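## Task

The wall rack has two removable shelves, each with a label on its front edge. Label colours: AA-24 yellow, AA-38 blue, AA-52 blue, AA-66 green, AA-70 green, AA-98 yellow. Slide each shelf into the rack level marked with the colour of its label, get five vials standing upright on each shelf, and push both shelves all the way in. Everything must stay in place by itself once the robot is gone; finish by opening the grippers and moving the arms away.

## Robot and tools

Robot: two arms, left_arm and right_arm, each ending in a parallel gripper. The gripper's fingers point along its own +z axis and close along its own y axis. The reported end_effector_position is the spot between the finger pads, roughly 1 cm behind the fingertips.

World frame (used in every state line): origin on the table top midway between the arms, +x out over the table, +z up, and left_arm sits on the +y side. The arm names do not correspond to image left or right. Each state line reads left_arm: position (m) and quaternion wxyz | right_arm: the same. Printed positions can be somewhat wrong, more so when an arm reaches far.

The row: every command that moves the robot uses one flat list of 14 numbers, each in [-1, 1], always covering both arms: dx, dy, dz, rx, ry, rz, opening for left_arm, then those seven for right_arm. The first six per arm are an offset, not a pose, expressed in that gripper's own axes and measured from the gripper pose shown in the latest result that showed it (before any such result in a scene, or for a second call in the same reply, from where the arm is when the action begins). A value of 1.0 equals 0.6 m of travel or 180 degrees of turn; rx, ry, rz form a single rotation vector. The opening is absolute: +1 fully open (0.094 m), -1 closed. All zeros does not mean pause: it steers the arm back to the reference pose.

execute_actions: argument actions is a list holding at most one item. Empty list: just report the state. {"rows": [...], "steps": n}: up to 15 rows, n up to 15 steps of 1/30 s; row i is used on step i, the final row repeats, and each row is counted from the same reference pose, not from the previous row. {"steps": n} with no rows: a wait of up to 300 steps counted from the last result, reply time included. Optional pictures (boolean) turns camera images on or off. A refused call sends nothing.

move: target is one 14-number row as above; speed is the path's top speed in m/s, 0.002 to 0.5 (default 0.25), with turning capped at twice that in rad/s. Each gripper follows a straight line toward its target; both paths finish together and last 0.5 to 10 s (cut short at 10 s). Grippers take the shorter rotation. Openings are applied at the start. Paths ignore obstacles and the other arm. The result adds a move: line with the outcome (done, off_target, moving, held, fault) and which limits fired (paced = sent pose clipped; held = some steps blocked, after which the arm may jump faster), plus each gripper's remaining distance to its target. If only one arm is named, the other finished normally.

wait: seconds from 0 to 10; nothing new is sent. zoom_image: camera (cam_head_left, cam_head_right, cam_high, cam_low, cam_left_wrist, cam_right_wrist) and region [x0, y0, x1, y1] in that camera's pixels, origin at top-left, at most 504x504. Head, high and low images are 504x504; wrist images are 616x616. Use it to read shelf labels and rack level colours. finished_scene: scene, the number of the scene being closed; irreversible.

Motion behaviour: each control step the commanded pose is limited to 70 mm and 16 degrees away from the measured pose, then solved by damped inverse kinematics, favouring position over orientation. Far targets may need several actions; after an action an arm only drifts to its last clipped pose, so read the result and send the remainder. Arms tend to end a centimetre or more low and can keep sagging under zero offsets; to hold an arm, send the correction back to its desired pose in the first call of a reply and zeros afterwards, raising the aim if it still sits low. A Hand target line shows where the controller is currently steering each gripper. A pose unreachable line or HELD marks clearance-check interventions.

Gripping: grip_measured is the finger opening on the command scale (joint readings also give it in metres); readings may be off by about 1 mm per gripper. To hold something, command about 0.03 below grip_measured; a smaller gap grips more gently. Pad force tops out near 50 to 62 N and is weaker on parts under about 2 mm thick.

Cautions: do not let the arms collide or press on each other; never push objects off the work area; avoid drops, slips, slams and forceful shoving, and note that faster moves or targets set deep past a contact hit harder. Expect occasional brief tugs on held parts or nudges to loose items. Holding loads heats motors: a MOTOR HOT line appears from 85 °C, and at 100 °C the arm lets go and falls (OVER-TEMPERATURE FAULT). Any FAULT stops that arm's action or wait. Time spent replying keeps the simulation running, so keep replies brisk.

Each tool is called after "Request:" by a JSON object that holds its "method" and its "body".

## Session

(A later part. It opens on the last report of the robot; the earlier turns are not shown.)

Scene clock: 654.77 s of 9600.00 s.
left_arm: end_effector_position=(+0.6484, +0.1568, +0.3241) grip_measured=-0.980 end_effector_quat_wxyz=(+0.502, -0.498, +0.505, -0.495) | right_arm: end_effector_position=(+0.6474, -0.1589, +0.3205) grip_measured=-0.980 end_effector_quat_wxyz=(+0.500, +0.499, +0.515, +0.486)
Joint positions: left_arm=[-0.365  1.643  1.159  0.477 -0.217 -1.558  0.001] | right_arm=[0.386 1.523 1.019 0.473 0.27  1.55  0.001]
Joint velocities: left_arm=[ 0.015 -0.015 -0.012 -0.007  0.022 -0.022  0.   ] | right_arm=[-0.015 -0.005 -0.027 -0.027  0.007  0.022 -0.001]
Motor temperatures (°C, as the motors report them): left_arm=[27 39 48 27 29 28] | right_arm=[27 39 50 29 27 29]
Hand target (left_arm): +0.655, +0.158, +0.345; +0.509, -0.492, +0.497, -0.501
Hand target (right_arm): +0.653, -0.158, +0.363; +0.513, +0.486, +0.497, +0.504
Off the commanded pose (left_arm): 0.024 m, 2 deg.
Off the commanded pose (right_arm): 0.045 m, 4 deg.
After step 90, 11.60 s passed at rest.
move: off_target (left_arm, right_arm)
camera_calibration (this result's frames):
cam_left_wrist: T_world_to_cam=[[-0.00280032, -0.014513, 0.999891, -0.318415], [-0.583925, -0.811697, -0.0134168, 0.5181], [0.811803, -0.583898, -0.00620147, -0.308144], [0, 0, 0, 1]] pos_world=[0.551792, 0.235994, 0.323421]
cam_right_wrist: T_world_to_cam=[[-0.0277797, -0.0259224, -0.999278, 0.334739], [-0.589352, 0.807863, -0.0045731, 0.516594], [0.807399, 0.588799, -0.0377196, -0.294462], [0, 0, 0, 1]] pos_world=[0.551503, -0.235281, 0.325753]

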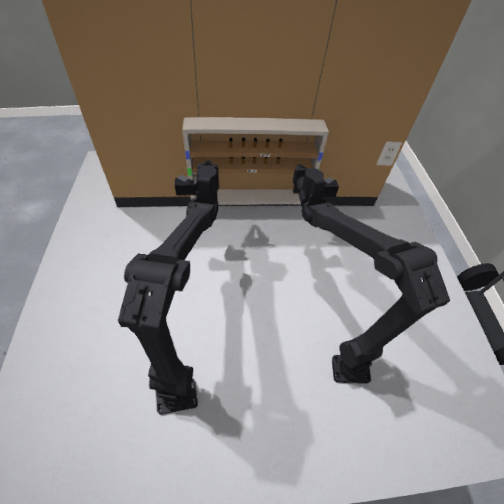

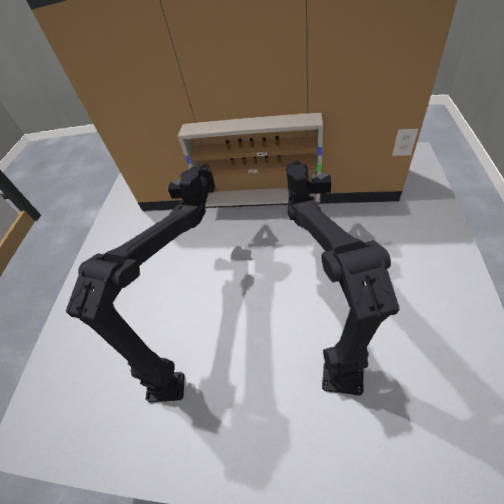

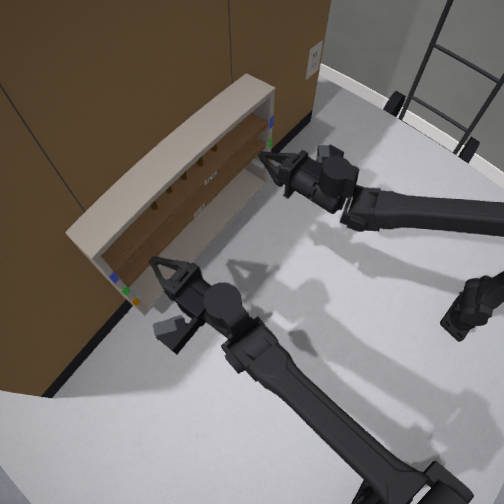

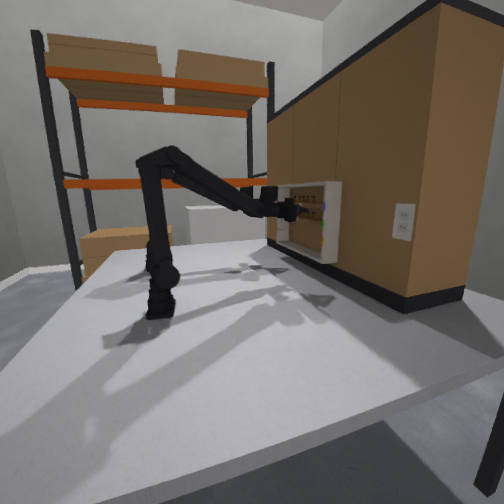

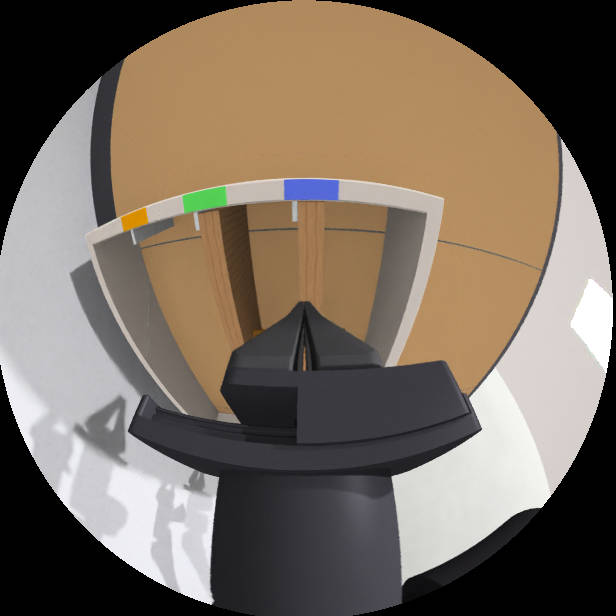

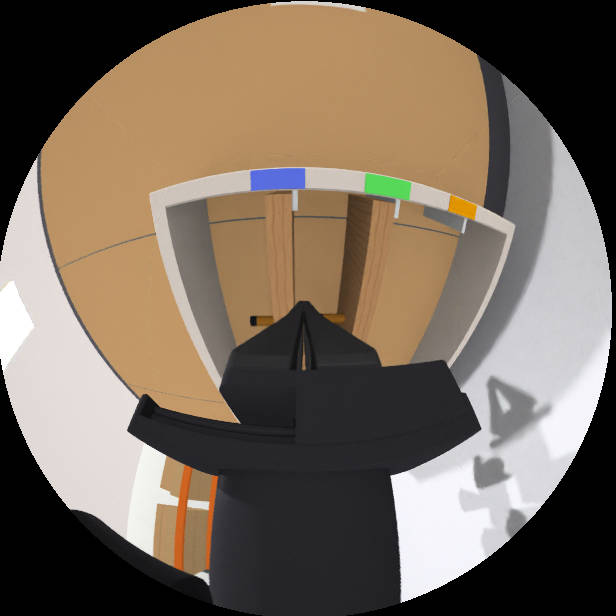

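Request:
{"method": "move", "body": {"target": [-0.0087, -0.0173, 0.0627, 0.003, -0.003, 0, -1, -0.005, 0.056, 0.068, -0.0166, -0.004, 0.003, -1], "speed": 0.07}}

Scene clock: 661.57 s of 9600.00 s.
left_arm: end_effector_position=(+0.6716, +0.1581, +0.3258) grip_measured=-0.980 end_effector_quat_wxyz=(+0.502, -0.499, +0.505, -0.494) | right_arm: end_effector_position=(+0.6706, -0.1580, +0.3310) grip_measured=-0.980 end_effector_quat_wxyz=(+0.504, +0.496, +0.508, +0.492)
Joint positions: left_arm=[-0.354  1.694  1.231  0.456 -0.207 -1.558  0.001] | right_arm=[0.376 1.57  1.092 0.469 0.263 1.55  0.001]
Joint velocities: left_arm=[-0.005 -0.005 -0.002  0.012 -0.022  0.066 -0.   ] | right_arm=[-0.015  0.005 -0.007 -0.017 -0.007 -0.022 -0.001]
Motor temperatures (°C, as the motors report them): left_arm=[27 39 50 27 29 28] | right_arm=[27 39 53 29 27 29]
Hand target (left_arm): +0.685, +0.163, +0.334; +0.507, -0.498, +0.500, -0.495
Hand target (right_arm): +0.687, -0.162, +0.353; +0.513, +0.492, +0.496, +0.498
Off the commanded pose (left_arm): 0.017 m, 1 deg.
Off the commanded pose (right_arm): 0.029 m, 2 deg.
After step 90, 2.67 s passed at rest.
move: off_target (left_arm, right_arm)
camera_calibration (this result's frames):
cam_left_wrist: T_world_to_cam=[[-0.00202419, -0.0146122, 0.999891, -0.32048], [-0.583005, -0.812364, -0.013052, 0.53213], [0.812466, -0.582968, -0.00687464, -0.326546], [0, 0, 0, 1]] pos_world=[0.574894, 0.237234, 0.325146]
cam_right_wrist: T_world_to_cam=[[-0.00801259, -0.0202999, -0.999762, 0.333675], [-0.587339, 0.809256, -0.0117245, 0.530811], [0.809301, 0.587105, -0.0184072, -0.32124], [0, 0, 0, 1]] pos_world=[0.57442, -0.234187, 0.333905]

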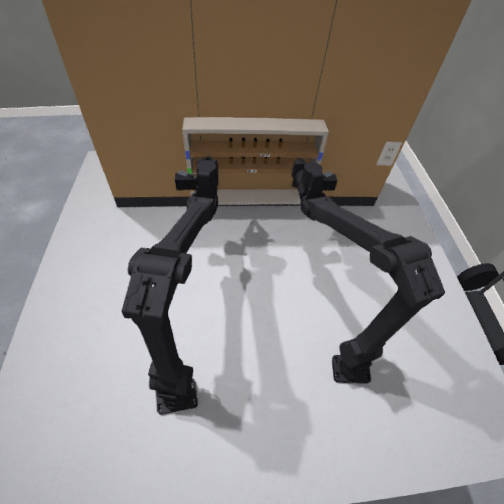

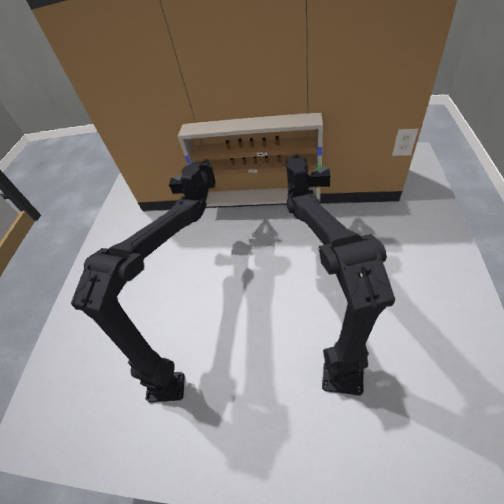

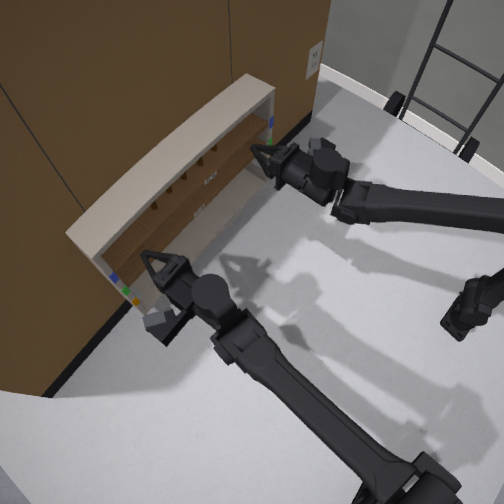

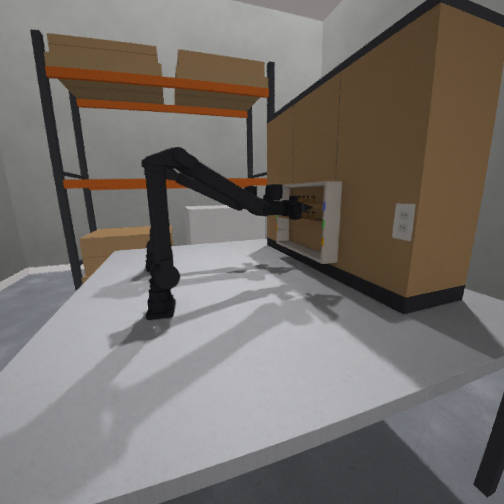

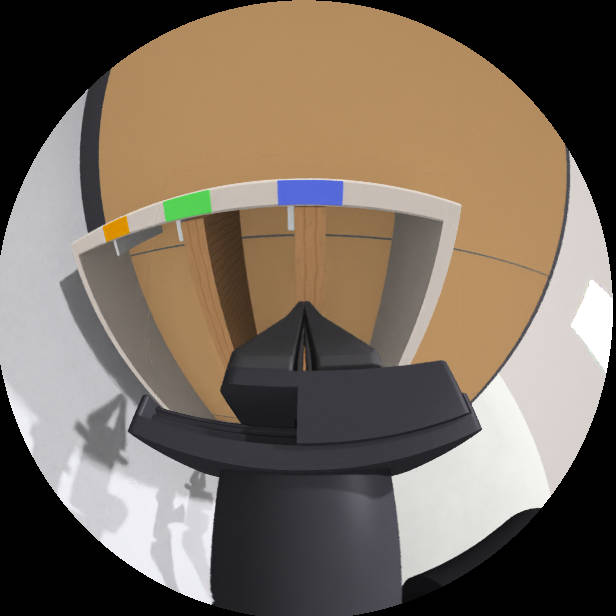

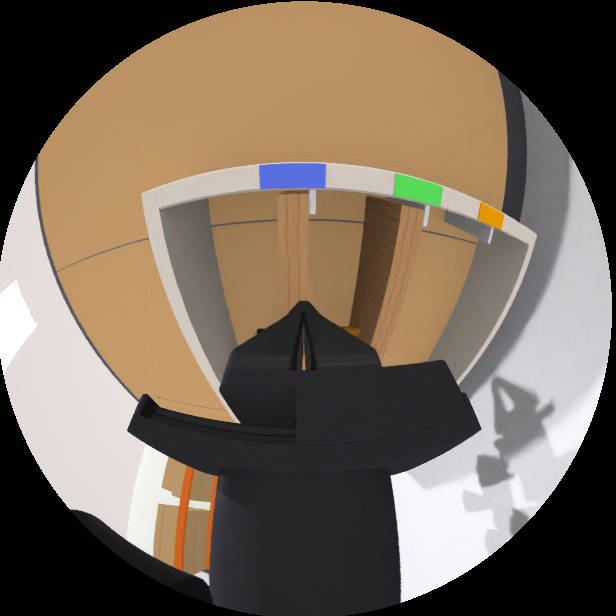

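Request:
{"method": "execute_actions", "body": {"actions": [{"rows": [
[-0.0067,-0.0148,0.0250,0.0041,-0.0025,0,-1, -0.0067,0.0375,0.0317,-0.0102,-0.0035,0.0015,-1],
[-0.0067,-0.0155,0.0262,0.0043,-0.0025,0,-1, -0.0067,0.0385,0.0329,-0.0105,-0.0035,0.0015,-1],
[-0.0067,-0.0163,0.0275,0.0045,-0.0025,0,-1, -0.0067,0.0396,0.0342,-0.0108,-0.0035,0.0015,-1],
[-0.0067,-0.0171,0.0288,0.0047,-0.0025,0,-1, -0.0067,0.0407,0.0355,-0.0111,-0.0035,0.0015,-1],
[-0.0067,-0.0179,0.0301,0.0049,-0.0025,0,-1, -0.0067,0.0418,0.0368,-0.0114,-0.0035,0.0015,-1],
[-0.0067,-0.0187,0.0314,0.0051,-0.0025,0,-1, -0.0067,0.0429,0.0381,-0.0117,-0.0035,0.0015,-1],
[-0.0067,-0.0195,0.0327,0.0053,-0.0025,0,-1, -0.0067,0.0440,0.0394,-0.0120,-0.0035,0.0015,-1],
[-0.0067,-0.0203,0.0340,0.0055,-0.0025,0,-1, -0.0067,0.0451,0.0407,-0.0123,-0.0035,0.0015,-1],
[-0.0067,-0.0211,0.0352,0.0057,-0.0025,0,-1, -0.0067,0.0462,0.0419,-0.0126,-0.0035,0.0015,-1],
[-0.0067,-0.0218,0.0363,0.0059,-0.0025,0,-1, -0.0067,0.0472,0.0430,-0.0128,-0.0035,0.0015,-1],
[-0.0067,-0.0223,0.0373,0.0060,-0.0025,0,-1, -0.0067,0.0478,0.0440,-0.0130,-0.0035,0.0015,-1],
[-0.0067,-0.0225,0.0381,0.0060,-0.0025,0,-1, -0.0067,0.0480,0.0448,-0.0130,-0.0035,0.0015,-1],
[-0.0067,-0.0225,0.0387,0.0060,-0.0025,0,-1, -0.0067,0.0480,0.0454,-0.0130,-0.0035,0.0015,-1],
[-0.0067,-0.0225,0.0390,0.0060,-0.0025,0,-1, -0.0067,0.0480,0.0457,-0.0130,-0.0035,0.0015,-1]
], "steps": 15}], "pictures": false}}

Request:
{"method": "execute_actions", "body": {"actions": [{"rows": [
[-0.0067,-0.0135,0.0260,0.004,-0.0025,0,-1, -0.0067,0.0360,0.0327,-0.010,-0.0035,0.0015,-1],
[-0.0067,-0.0135,0.0270,0.004,-0.0025,0,-1, -0.0067,0.0360,0.0337,-0.010,-0.0035,0.0015,-1],
[-0.0067,-0.0135,0.0281,0.004,-0.0025,0,-1, -0.0067,0.0360,0.0347,-0.010,-0.0035,0.0015,-1],
[-0.0067,-0.0135,0.0293,0.004,-0.0025,0,-1, -0.0067,0.0360,0.0358,-0.010,-0.0035,0.0015,-1],
[-0.0067,-0.0135,0.0305,0.004,-0.0025,0,-1, -0.0067,0.0360,0.0369,-0.010,-0.0035,0.0015,-1],
[-0.0067,-0.0135,0.0317,0.004,-0.0025,0,-1, -0.0067,0.0360,0.0380,-0.010,-0.0035,0.0015,-1],
[-0.0067,-0.0135,0.0329,0.004,-0.0025,0,-1, -0.0067,0.0360,0.0391,-0.010,-0.0035,0.0015,-1],
[-0.0067,-0.0135,0.0341,0.004,-0.0025,0,-1, -0.0067,0.0360,0.0402,-0.010,-0.0035,0.0015,-1],
[-0.0067,-0.0135,0.0353,0.004,-0.0025,0,-1, -0.0067,0.0360,0.0413,-0.010,-0.0035,0.0015,-1],
[-0.0067,-0.0135,0.0365,0.004,-0.0025,0,-1, -0.0067,0.0360,0.0424,-0.010,-0.0035,0.0015,-1],
[-0.0067,-0.0135,0.0377,0.004,-0.0025,0,-1, -0.0067,0.0360,0.0435,-0.010,-0.0035,0.0015,-1],
[-0.0067,-0.0135,0.0389,0.004,-0.0025,0,-1, -0.0067,0.0360,0.0446,-0.010,-0.0035,0.0015,-1],
[-0.0067,-0.0135,0.0401,0.004,-0.0025,0,-1, -0.0067,0.0360,0.0457,-0.010,-0.0035,0.0015,-1],
[-0.0067,-0.0135,0.0412,0.004,-0.0025,0,-1, -0.0067,0.0360,0.0467,-0.010,-0.0035,0.0015,-1],
[-0.0067,-0.0135,0.0420,0.004,-0.0025,0,-1, -0.0067,0.0360,0.0475,-0.010,-0.0035,0.0015,-1]
], "steps": 15}], "pictures": false}}

Request:
{"method": "execute_actions", "body": {"actions": [{"steps": 10}]}}

Scene clock: 681.33 s of 9600.00 s.
left_arm: end_effector_position=(+0.6789, +0.1563, +0.3309) grip_measured=-0.980 end_effector_quat_wxyz=(+0.503, -0.496, +0.503, -0.498) | right_arm: end_effector_position=(+0.6785, -0.1576, +0.3350) grip_measured=-0.980 end_effector_quat_wxyz=(+0.505, +0.495, +0.507, +0.493)
Joint positions: left_arm=[-0.354  1.708  1.259  0.451 -0.204 -1.558  0.001] | right_arm=[0.373 1.586 1.119 0.463 0.259 1.55  0.001]
Joint velocities: left_arm=[-0.015 -0.005  0.007 -0.007 -0.022 -0.051 -0.   ] | right_arm=[-0.024  0.015  0.032 -0.007  0.022  0.022  0.   ]
Motor temperatures (°C, as the motors report them): left_arm=[27 38 54 27 29 28] | right_arm=[27 39 58 29 27 29]
Hand target (left_arm): +0.694, +0.163, +0.339; +0.509, -0.496, +0.498, -0.497
Hand target (right_arm): +0.695, -0.163, +0.360; +0.516, +0.490, +0.494, +0.500
Off the commanded pose (left_arm): 0.019 m, 1 deg.
Off the commanded pose (right_arm): 0.032 m, 2 deg.
Steps of this call (steps 1 to 90: nothing new was sent; then 16.27 s passed at rest; steps 91 to 105: all 15 steps of this action). Readings (end_effector_position):
91: left_arm (+0.6716, +0.1581, +0.3258) | right_arm (+0.6710, -0.1578, +0.3293)
92: left_arm (+0.6716, +0.1580, +0.3258) | right_arm (+0.6710, -0.1578, +0.3293)
94: left_arm (+0.6720, +0.1579, +0.3259) | right_arm (+0.6712, -0.1579, +0.3292)
98: left_arm (+0.6750, +0.1571, +0.3278) | right_arm (+0.6734, -0.1573, +0.3306)
105: the state above

Scene clock: 681.83 s of 9600.00 s.
left_arm: end_effector_position=(+0.6811, +0.1558, +0.3307) grip_measured=-0.980 end_effector_quat_wxyz=(+0.503, -0.496, +0.503, -0.498) | right_arm: end_effector_position=(+0.6819, -0.1569, +0.3332) grip_measured=-0.980 end_effector_quat_wxyz=(+0.504, +0.496, +0.508, +0.493)
Joint positions: left_arm=[-0.354  1.713  1.266  0.449 -0.203 -1.558  0.001] | right_arm=[0.372 1.595 1.127 0.461 0.257 1.55  0.001]
Joint velocities: left_arm=[ 0.005 -0.005 -0.012 -0.032 -0.095 -0.037 -0.002] | right_arm=[ 0.005 -0.005  0.007 -0.007  0.037 -0.066  0.   ]
Motor temperatures (°C, as the motors report them): left_arm=[27 38 54 27 29 28] | right_arm=[27 39 58 29 27 29]
Hand target (left_arm): +0.702, +0.161, +0.339; +0.508, -0.495, +0.498, -0.499
Hand target (right_arm): +0.704, -0.162, +0.356; +0.514, +0.491, +0.495, +0.499
Off the commanded pose (left_arm): 0.025 m, 1 deg.
Off the commanded pose (right_arm): 0.035 m, 2 deg.
Steps of this call (steps 1 to 15: all 15 steps of this action). Readings (end_effector_position):
1: left_arm (+0.6789, +0.1563, +0.3308) | right_arm (+0.6789, -0.1577, +0.3351)
2: left_arm (+0.6790, +0.1563, +0.3306) | right_arm (+0.6792, -0.1577, +0.3350)
4: left_arm (+0.6792, +0.1562, +0.3307) | right_arm (+0.6795, -0.1575, +0.3347)
8: left_arm (+0.6809, +0.1559, +0.3306) | right_arm (+0.6814, -0.1571, +0.3333)
15: the state above

Scene clock: 682.17 s of 9600.00 s.
left_arm: end_effector_position=(+0.6812, +0.1557, +0.3309) grip_measured=-0.980 end_effector_quat_wxyz=(+0.503, -0.496, +0.503, -0.498) | right_arm: end_effector_position=(+0.6819, -0.1569, +0.3331) grip_measured=-0.980 end_effector_quat_wxyz=(+0.504, +0.496, +0.508, +0.493)
Joint positions: left_arm=[-0.354  1.713  1.266  0.448 -0.203 -1.558  0.001] | right_arm=[0.372 1.595 1.127 0.461 0.257 1.55  0.001]
Joint velocities: left_arm=[-0.005 -0.005 -0.002  0.012  0.022 -0.022 -0.001] | right_arm=[-0.015 -0.005  0.012  0.002 -0.037 -0.081  0.   ]
Motor temperatures (°C, as the motors report them): left_arm=[27 38 54 27 29 28] | right_arm=[27 39 58 29 27 29]
Hand target (left_arm): +0.702, +0.161, +0.339; +0.508, -0.495, +0.498, -0.499
Hand target (right_arm): +0.704, -0.162, +0.356; +0.514, +0.491, +0.495, +0.500
Off the commanded pose (left_arm): 0.025 m, 1 deg.
Off the commanded pose (right_arm): 0.035 m, 2 deg.
Steps of this call (steps 1 to 10: nothing new was sent). Readings (end_effector_position):
1: left_arm (+0.6812, +0.1557, +0.3309) | right_arm (+0.6819, -0.1569, +0.3331)
2: left_arm (+0.6812, +0.1557, +0.3309) | right_arm (+0.6819, -0.1569, +0.3331)
4: left_arm (+0.6812, +0.1557, +0.3309) | right_arm (+0.6819, -0.1569, +0.3331)
8: left_arm (+0.6812, +0.1557, +0.3309) | right_arm (+0.6819, -0.1569, +0.3331)
10: the state above
camera_calibration (this result's frames):
cam_left_wrist: T_world_to_cam=[[-0.0102851, -0.0128731, 0.999864, -0.320245], [-0.58567, -0.810383, -0.0164581, 0.538502], [0.810485, -0.585759, 0.000795481, -0.336443], [0, 0, 0, 1]] pos_world=[0.584773, 0.235195, 0.329331]
cam_right_wrist: T_world_to_cam=[[-0.00615153, -0.0197741, -0.999786, 0.334768], [-0.588551, 0.808366, -0.0123668, 0.537528], [0.808437, 0.588349, -0.0166107, -0.33082], [0, 0, 0, 1]] pos_world=[0.585869, -0.233262, 0.335848]

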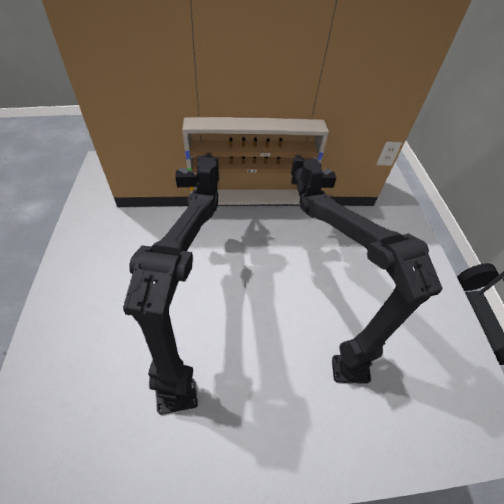

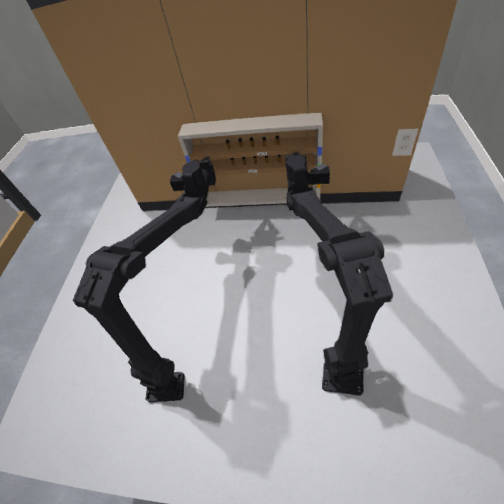

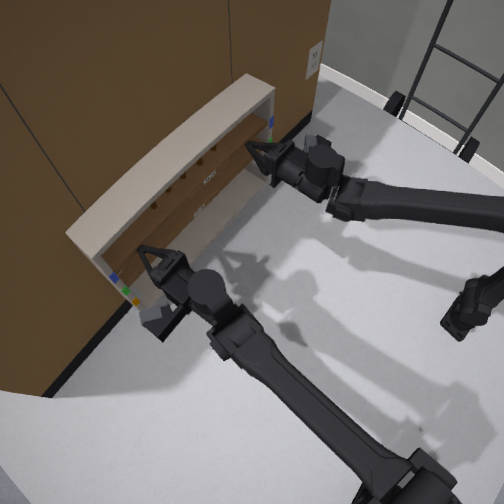

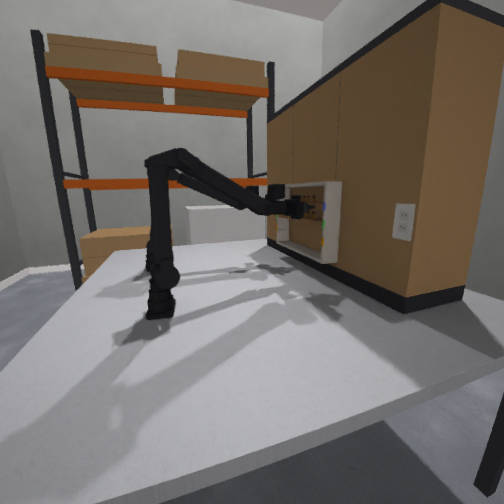

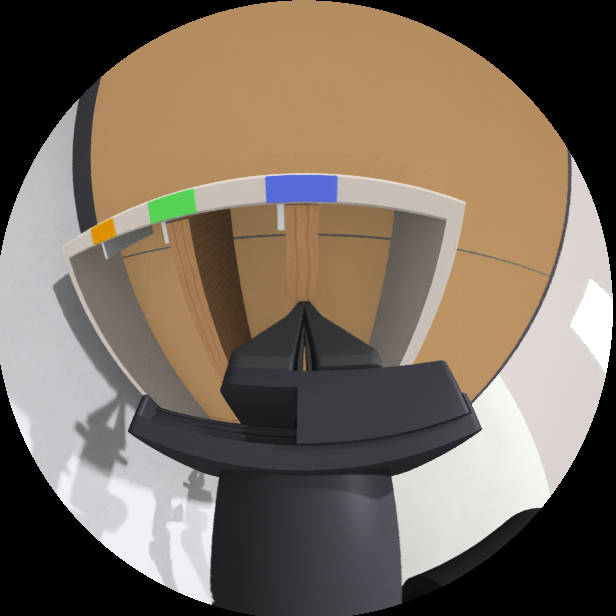

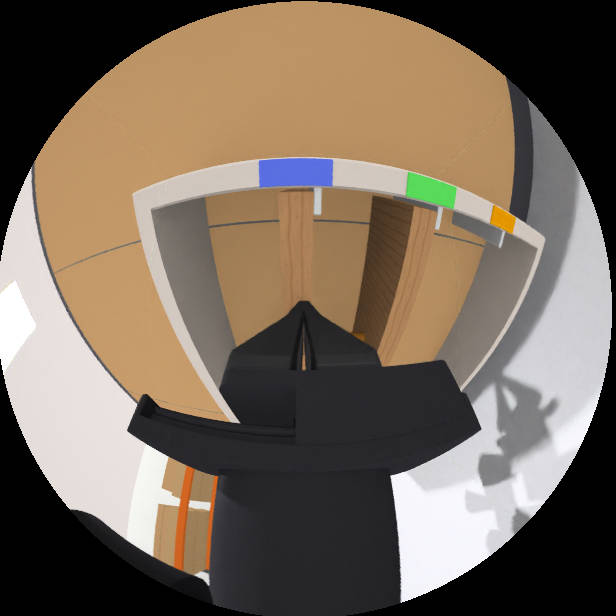

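Request:
{"method": "move", "body": {"target": [-0.03, 0.17, -0.30, 0.005, 0, 0, -0.5, -0.03, -0.16, -0.30, -0.01, 0, 0, -0.5], "speed": 0.25}}

Request:
{"method": "zoom_image", "body": {"camera": "cam_left_wrist", "region": [290, 180, 430, 320]}}

Request:
{"method": "zoom_image", "body": {"camera": "cam_right_wrist", "region": [180, 170, 320, 310]}}

Request:
{"method": "zoom_image", "body": {"camera": "cam_head_left", "region": [175, 110, 335, 210]}}

Scene clock: 687.57 s of 9600.00 s.
left_arm: end_effector_position=(+0.5005, +0.1784, +0.2157) grip_measured=-0.502 end_effector_quat_wxyz=(+0.501, -0.502, +0.507, -0.489) | right_arm: end_effector_position=(+0.5039, -0.1808, +0.2157) grip_measured=-0.502 end_effector_quat_wxyz=(+0.503, +0.501, +0.513, +0.483)
Joint positions: left_arm=[-0.396  1.496  0.622  0.854 -0.253 -1.558  0.023] | right_arm=[0.443 1.381 0.509 0.843 0.338 1.548 0.023]
Joint velocities: left_arm=[-0.005 -0.015 -0.002 -0.012 -0.007 -0.051 -0.   ] | right_arm=[-0.005 -0.024 -0.002 -0.007  0.022 -0.11  -0.001]
Motor temperatures (°C, as the motors report them): left_arm=[27 38 55 27 29 28] | right_arm=[27 39 59 29 27 29]
Hand target (left_arm): +0.500, +0.173, +0.229; +0.507, -0.492, +0.499, -0.501
Hand target (right_arm): +0.502, -0.176, +0.236; +0.512, +0.488, +0.500, +0.500
Off the commanded pose (left_arm): 0.014 m, 2 deg.
Off the commanded pose (right_arm): 0.024 m, 3 deg.
After step 90, 1.07 s passed at rest.
move: off_target (left_arm, right_arm)
camera_calibration (this result's frames):
cam_left_wrist: T_world_to_cam=[[0.00981308, -0.0179154, 0.999791, -0.21581], [-0.579101, -0.815207, -0.00892385, 0.445114], [0.815197, -0.578893, -0.0183745, -0.17612], [0, 0, 0, 1]] pos_world=[0.403456, 0.257039, 0.216501]
cam_right_wrist: T_world_to_cam=[[-0.0267542, -0.0292137, -0.999215, 0.224351], [-0.581059, 0.81382, -0.00823539, 0.446968], [0.813421, 0.580383, -0.038748, -0.173983], [0, 0, 0, 1]] pos_world=[0.407238, -0.25622, 0.221115]

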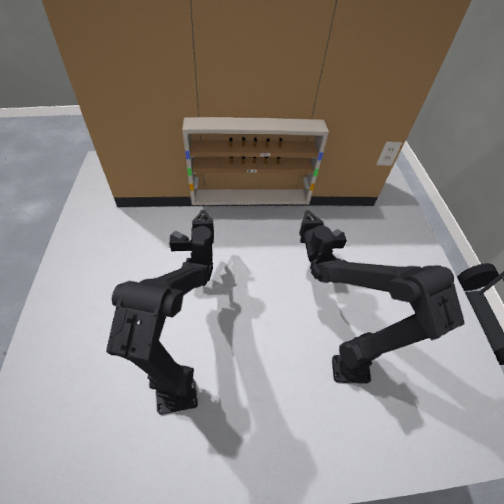

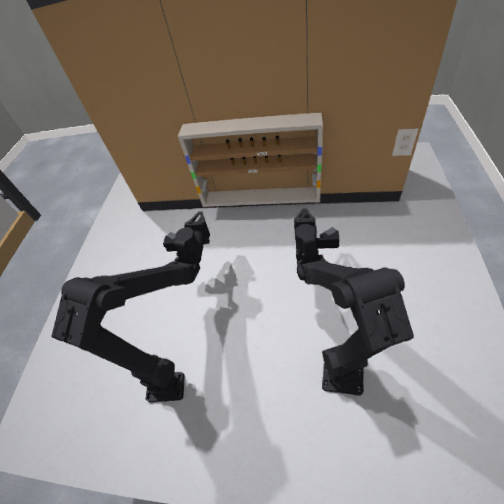

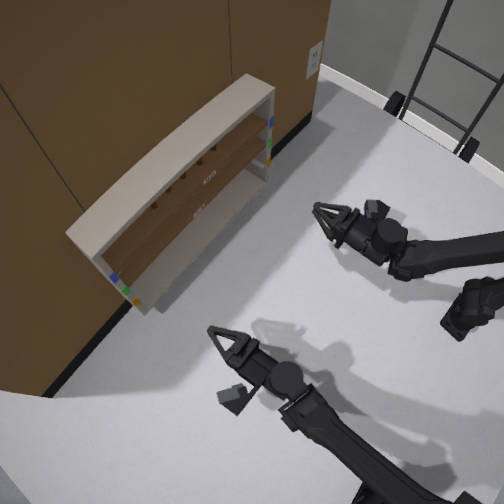

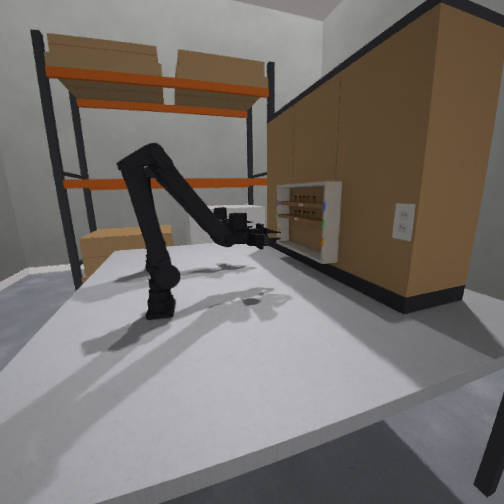

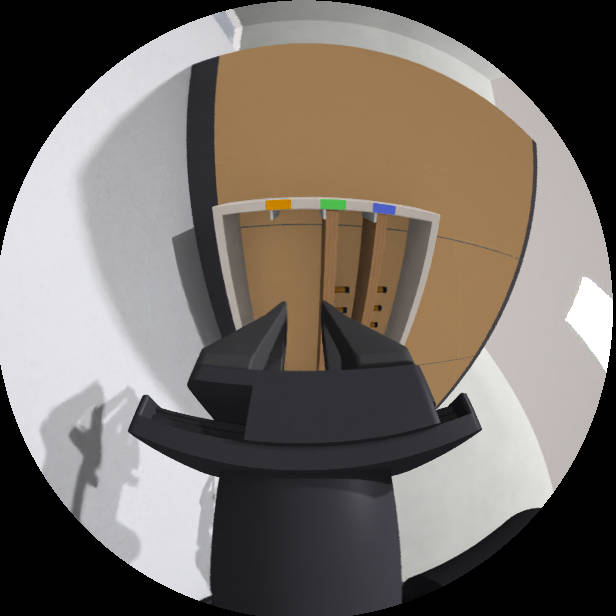

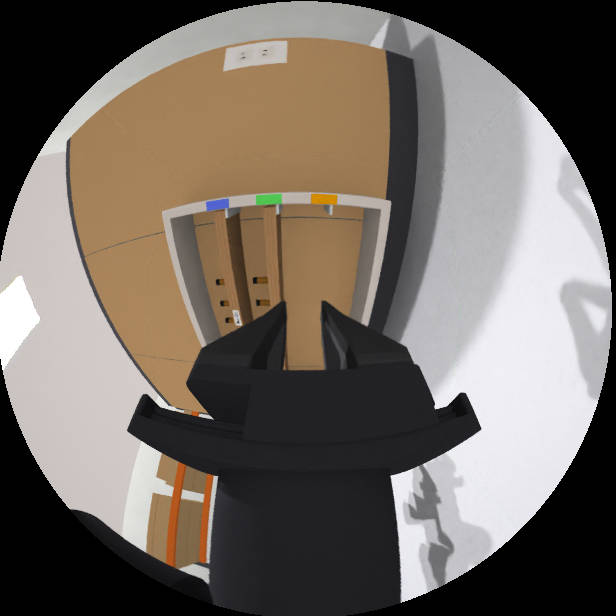

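Region (290, 180, 430, 320) of cam_left_wrist's 616x616 image, scaled by 3.600, with more detail than that image has.

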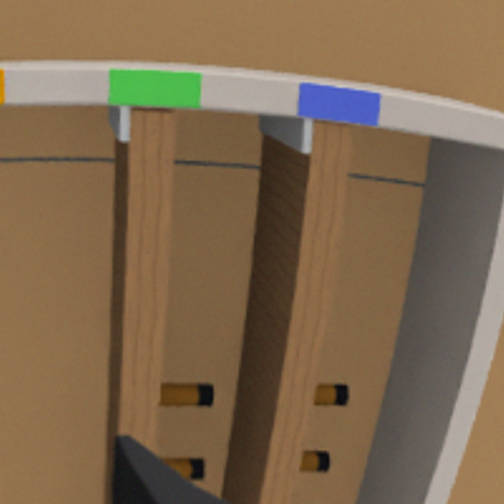

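Region (180, 170, 320, 310) of cam_right_wrist's 616x616 image, scaled by 3.600, with more detail than that image has.

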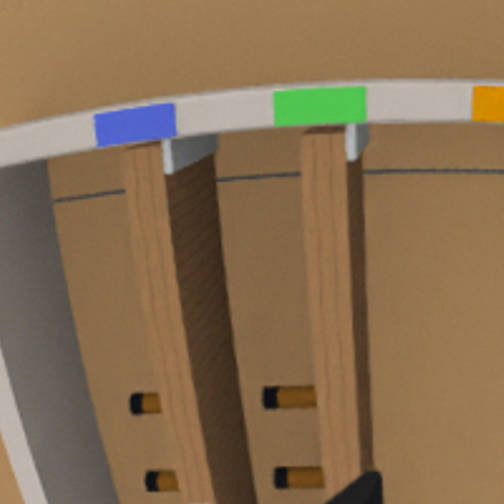

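Region (175, 110, 335, 210) of cam_head_left's 504x504 image, scaled by 3.150, with more detail than that image has; it fills the top 315 rows of this view, and the rest is white.

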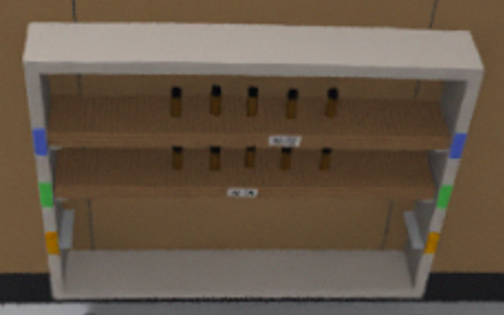

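Request:
{"method": "finished_scene", "body": {"scene": 1}}

The scene is finished: the task was done.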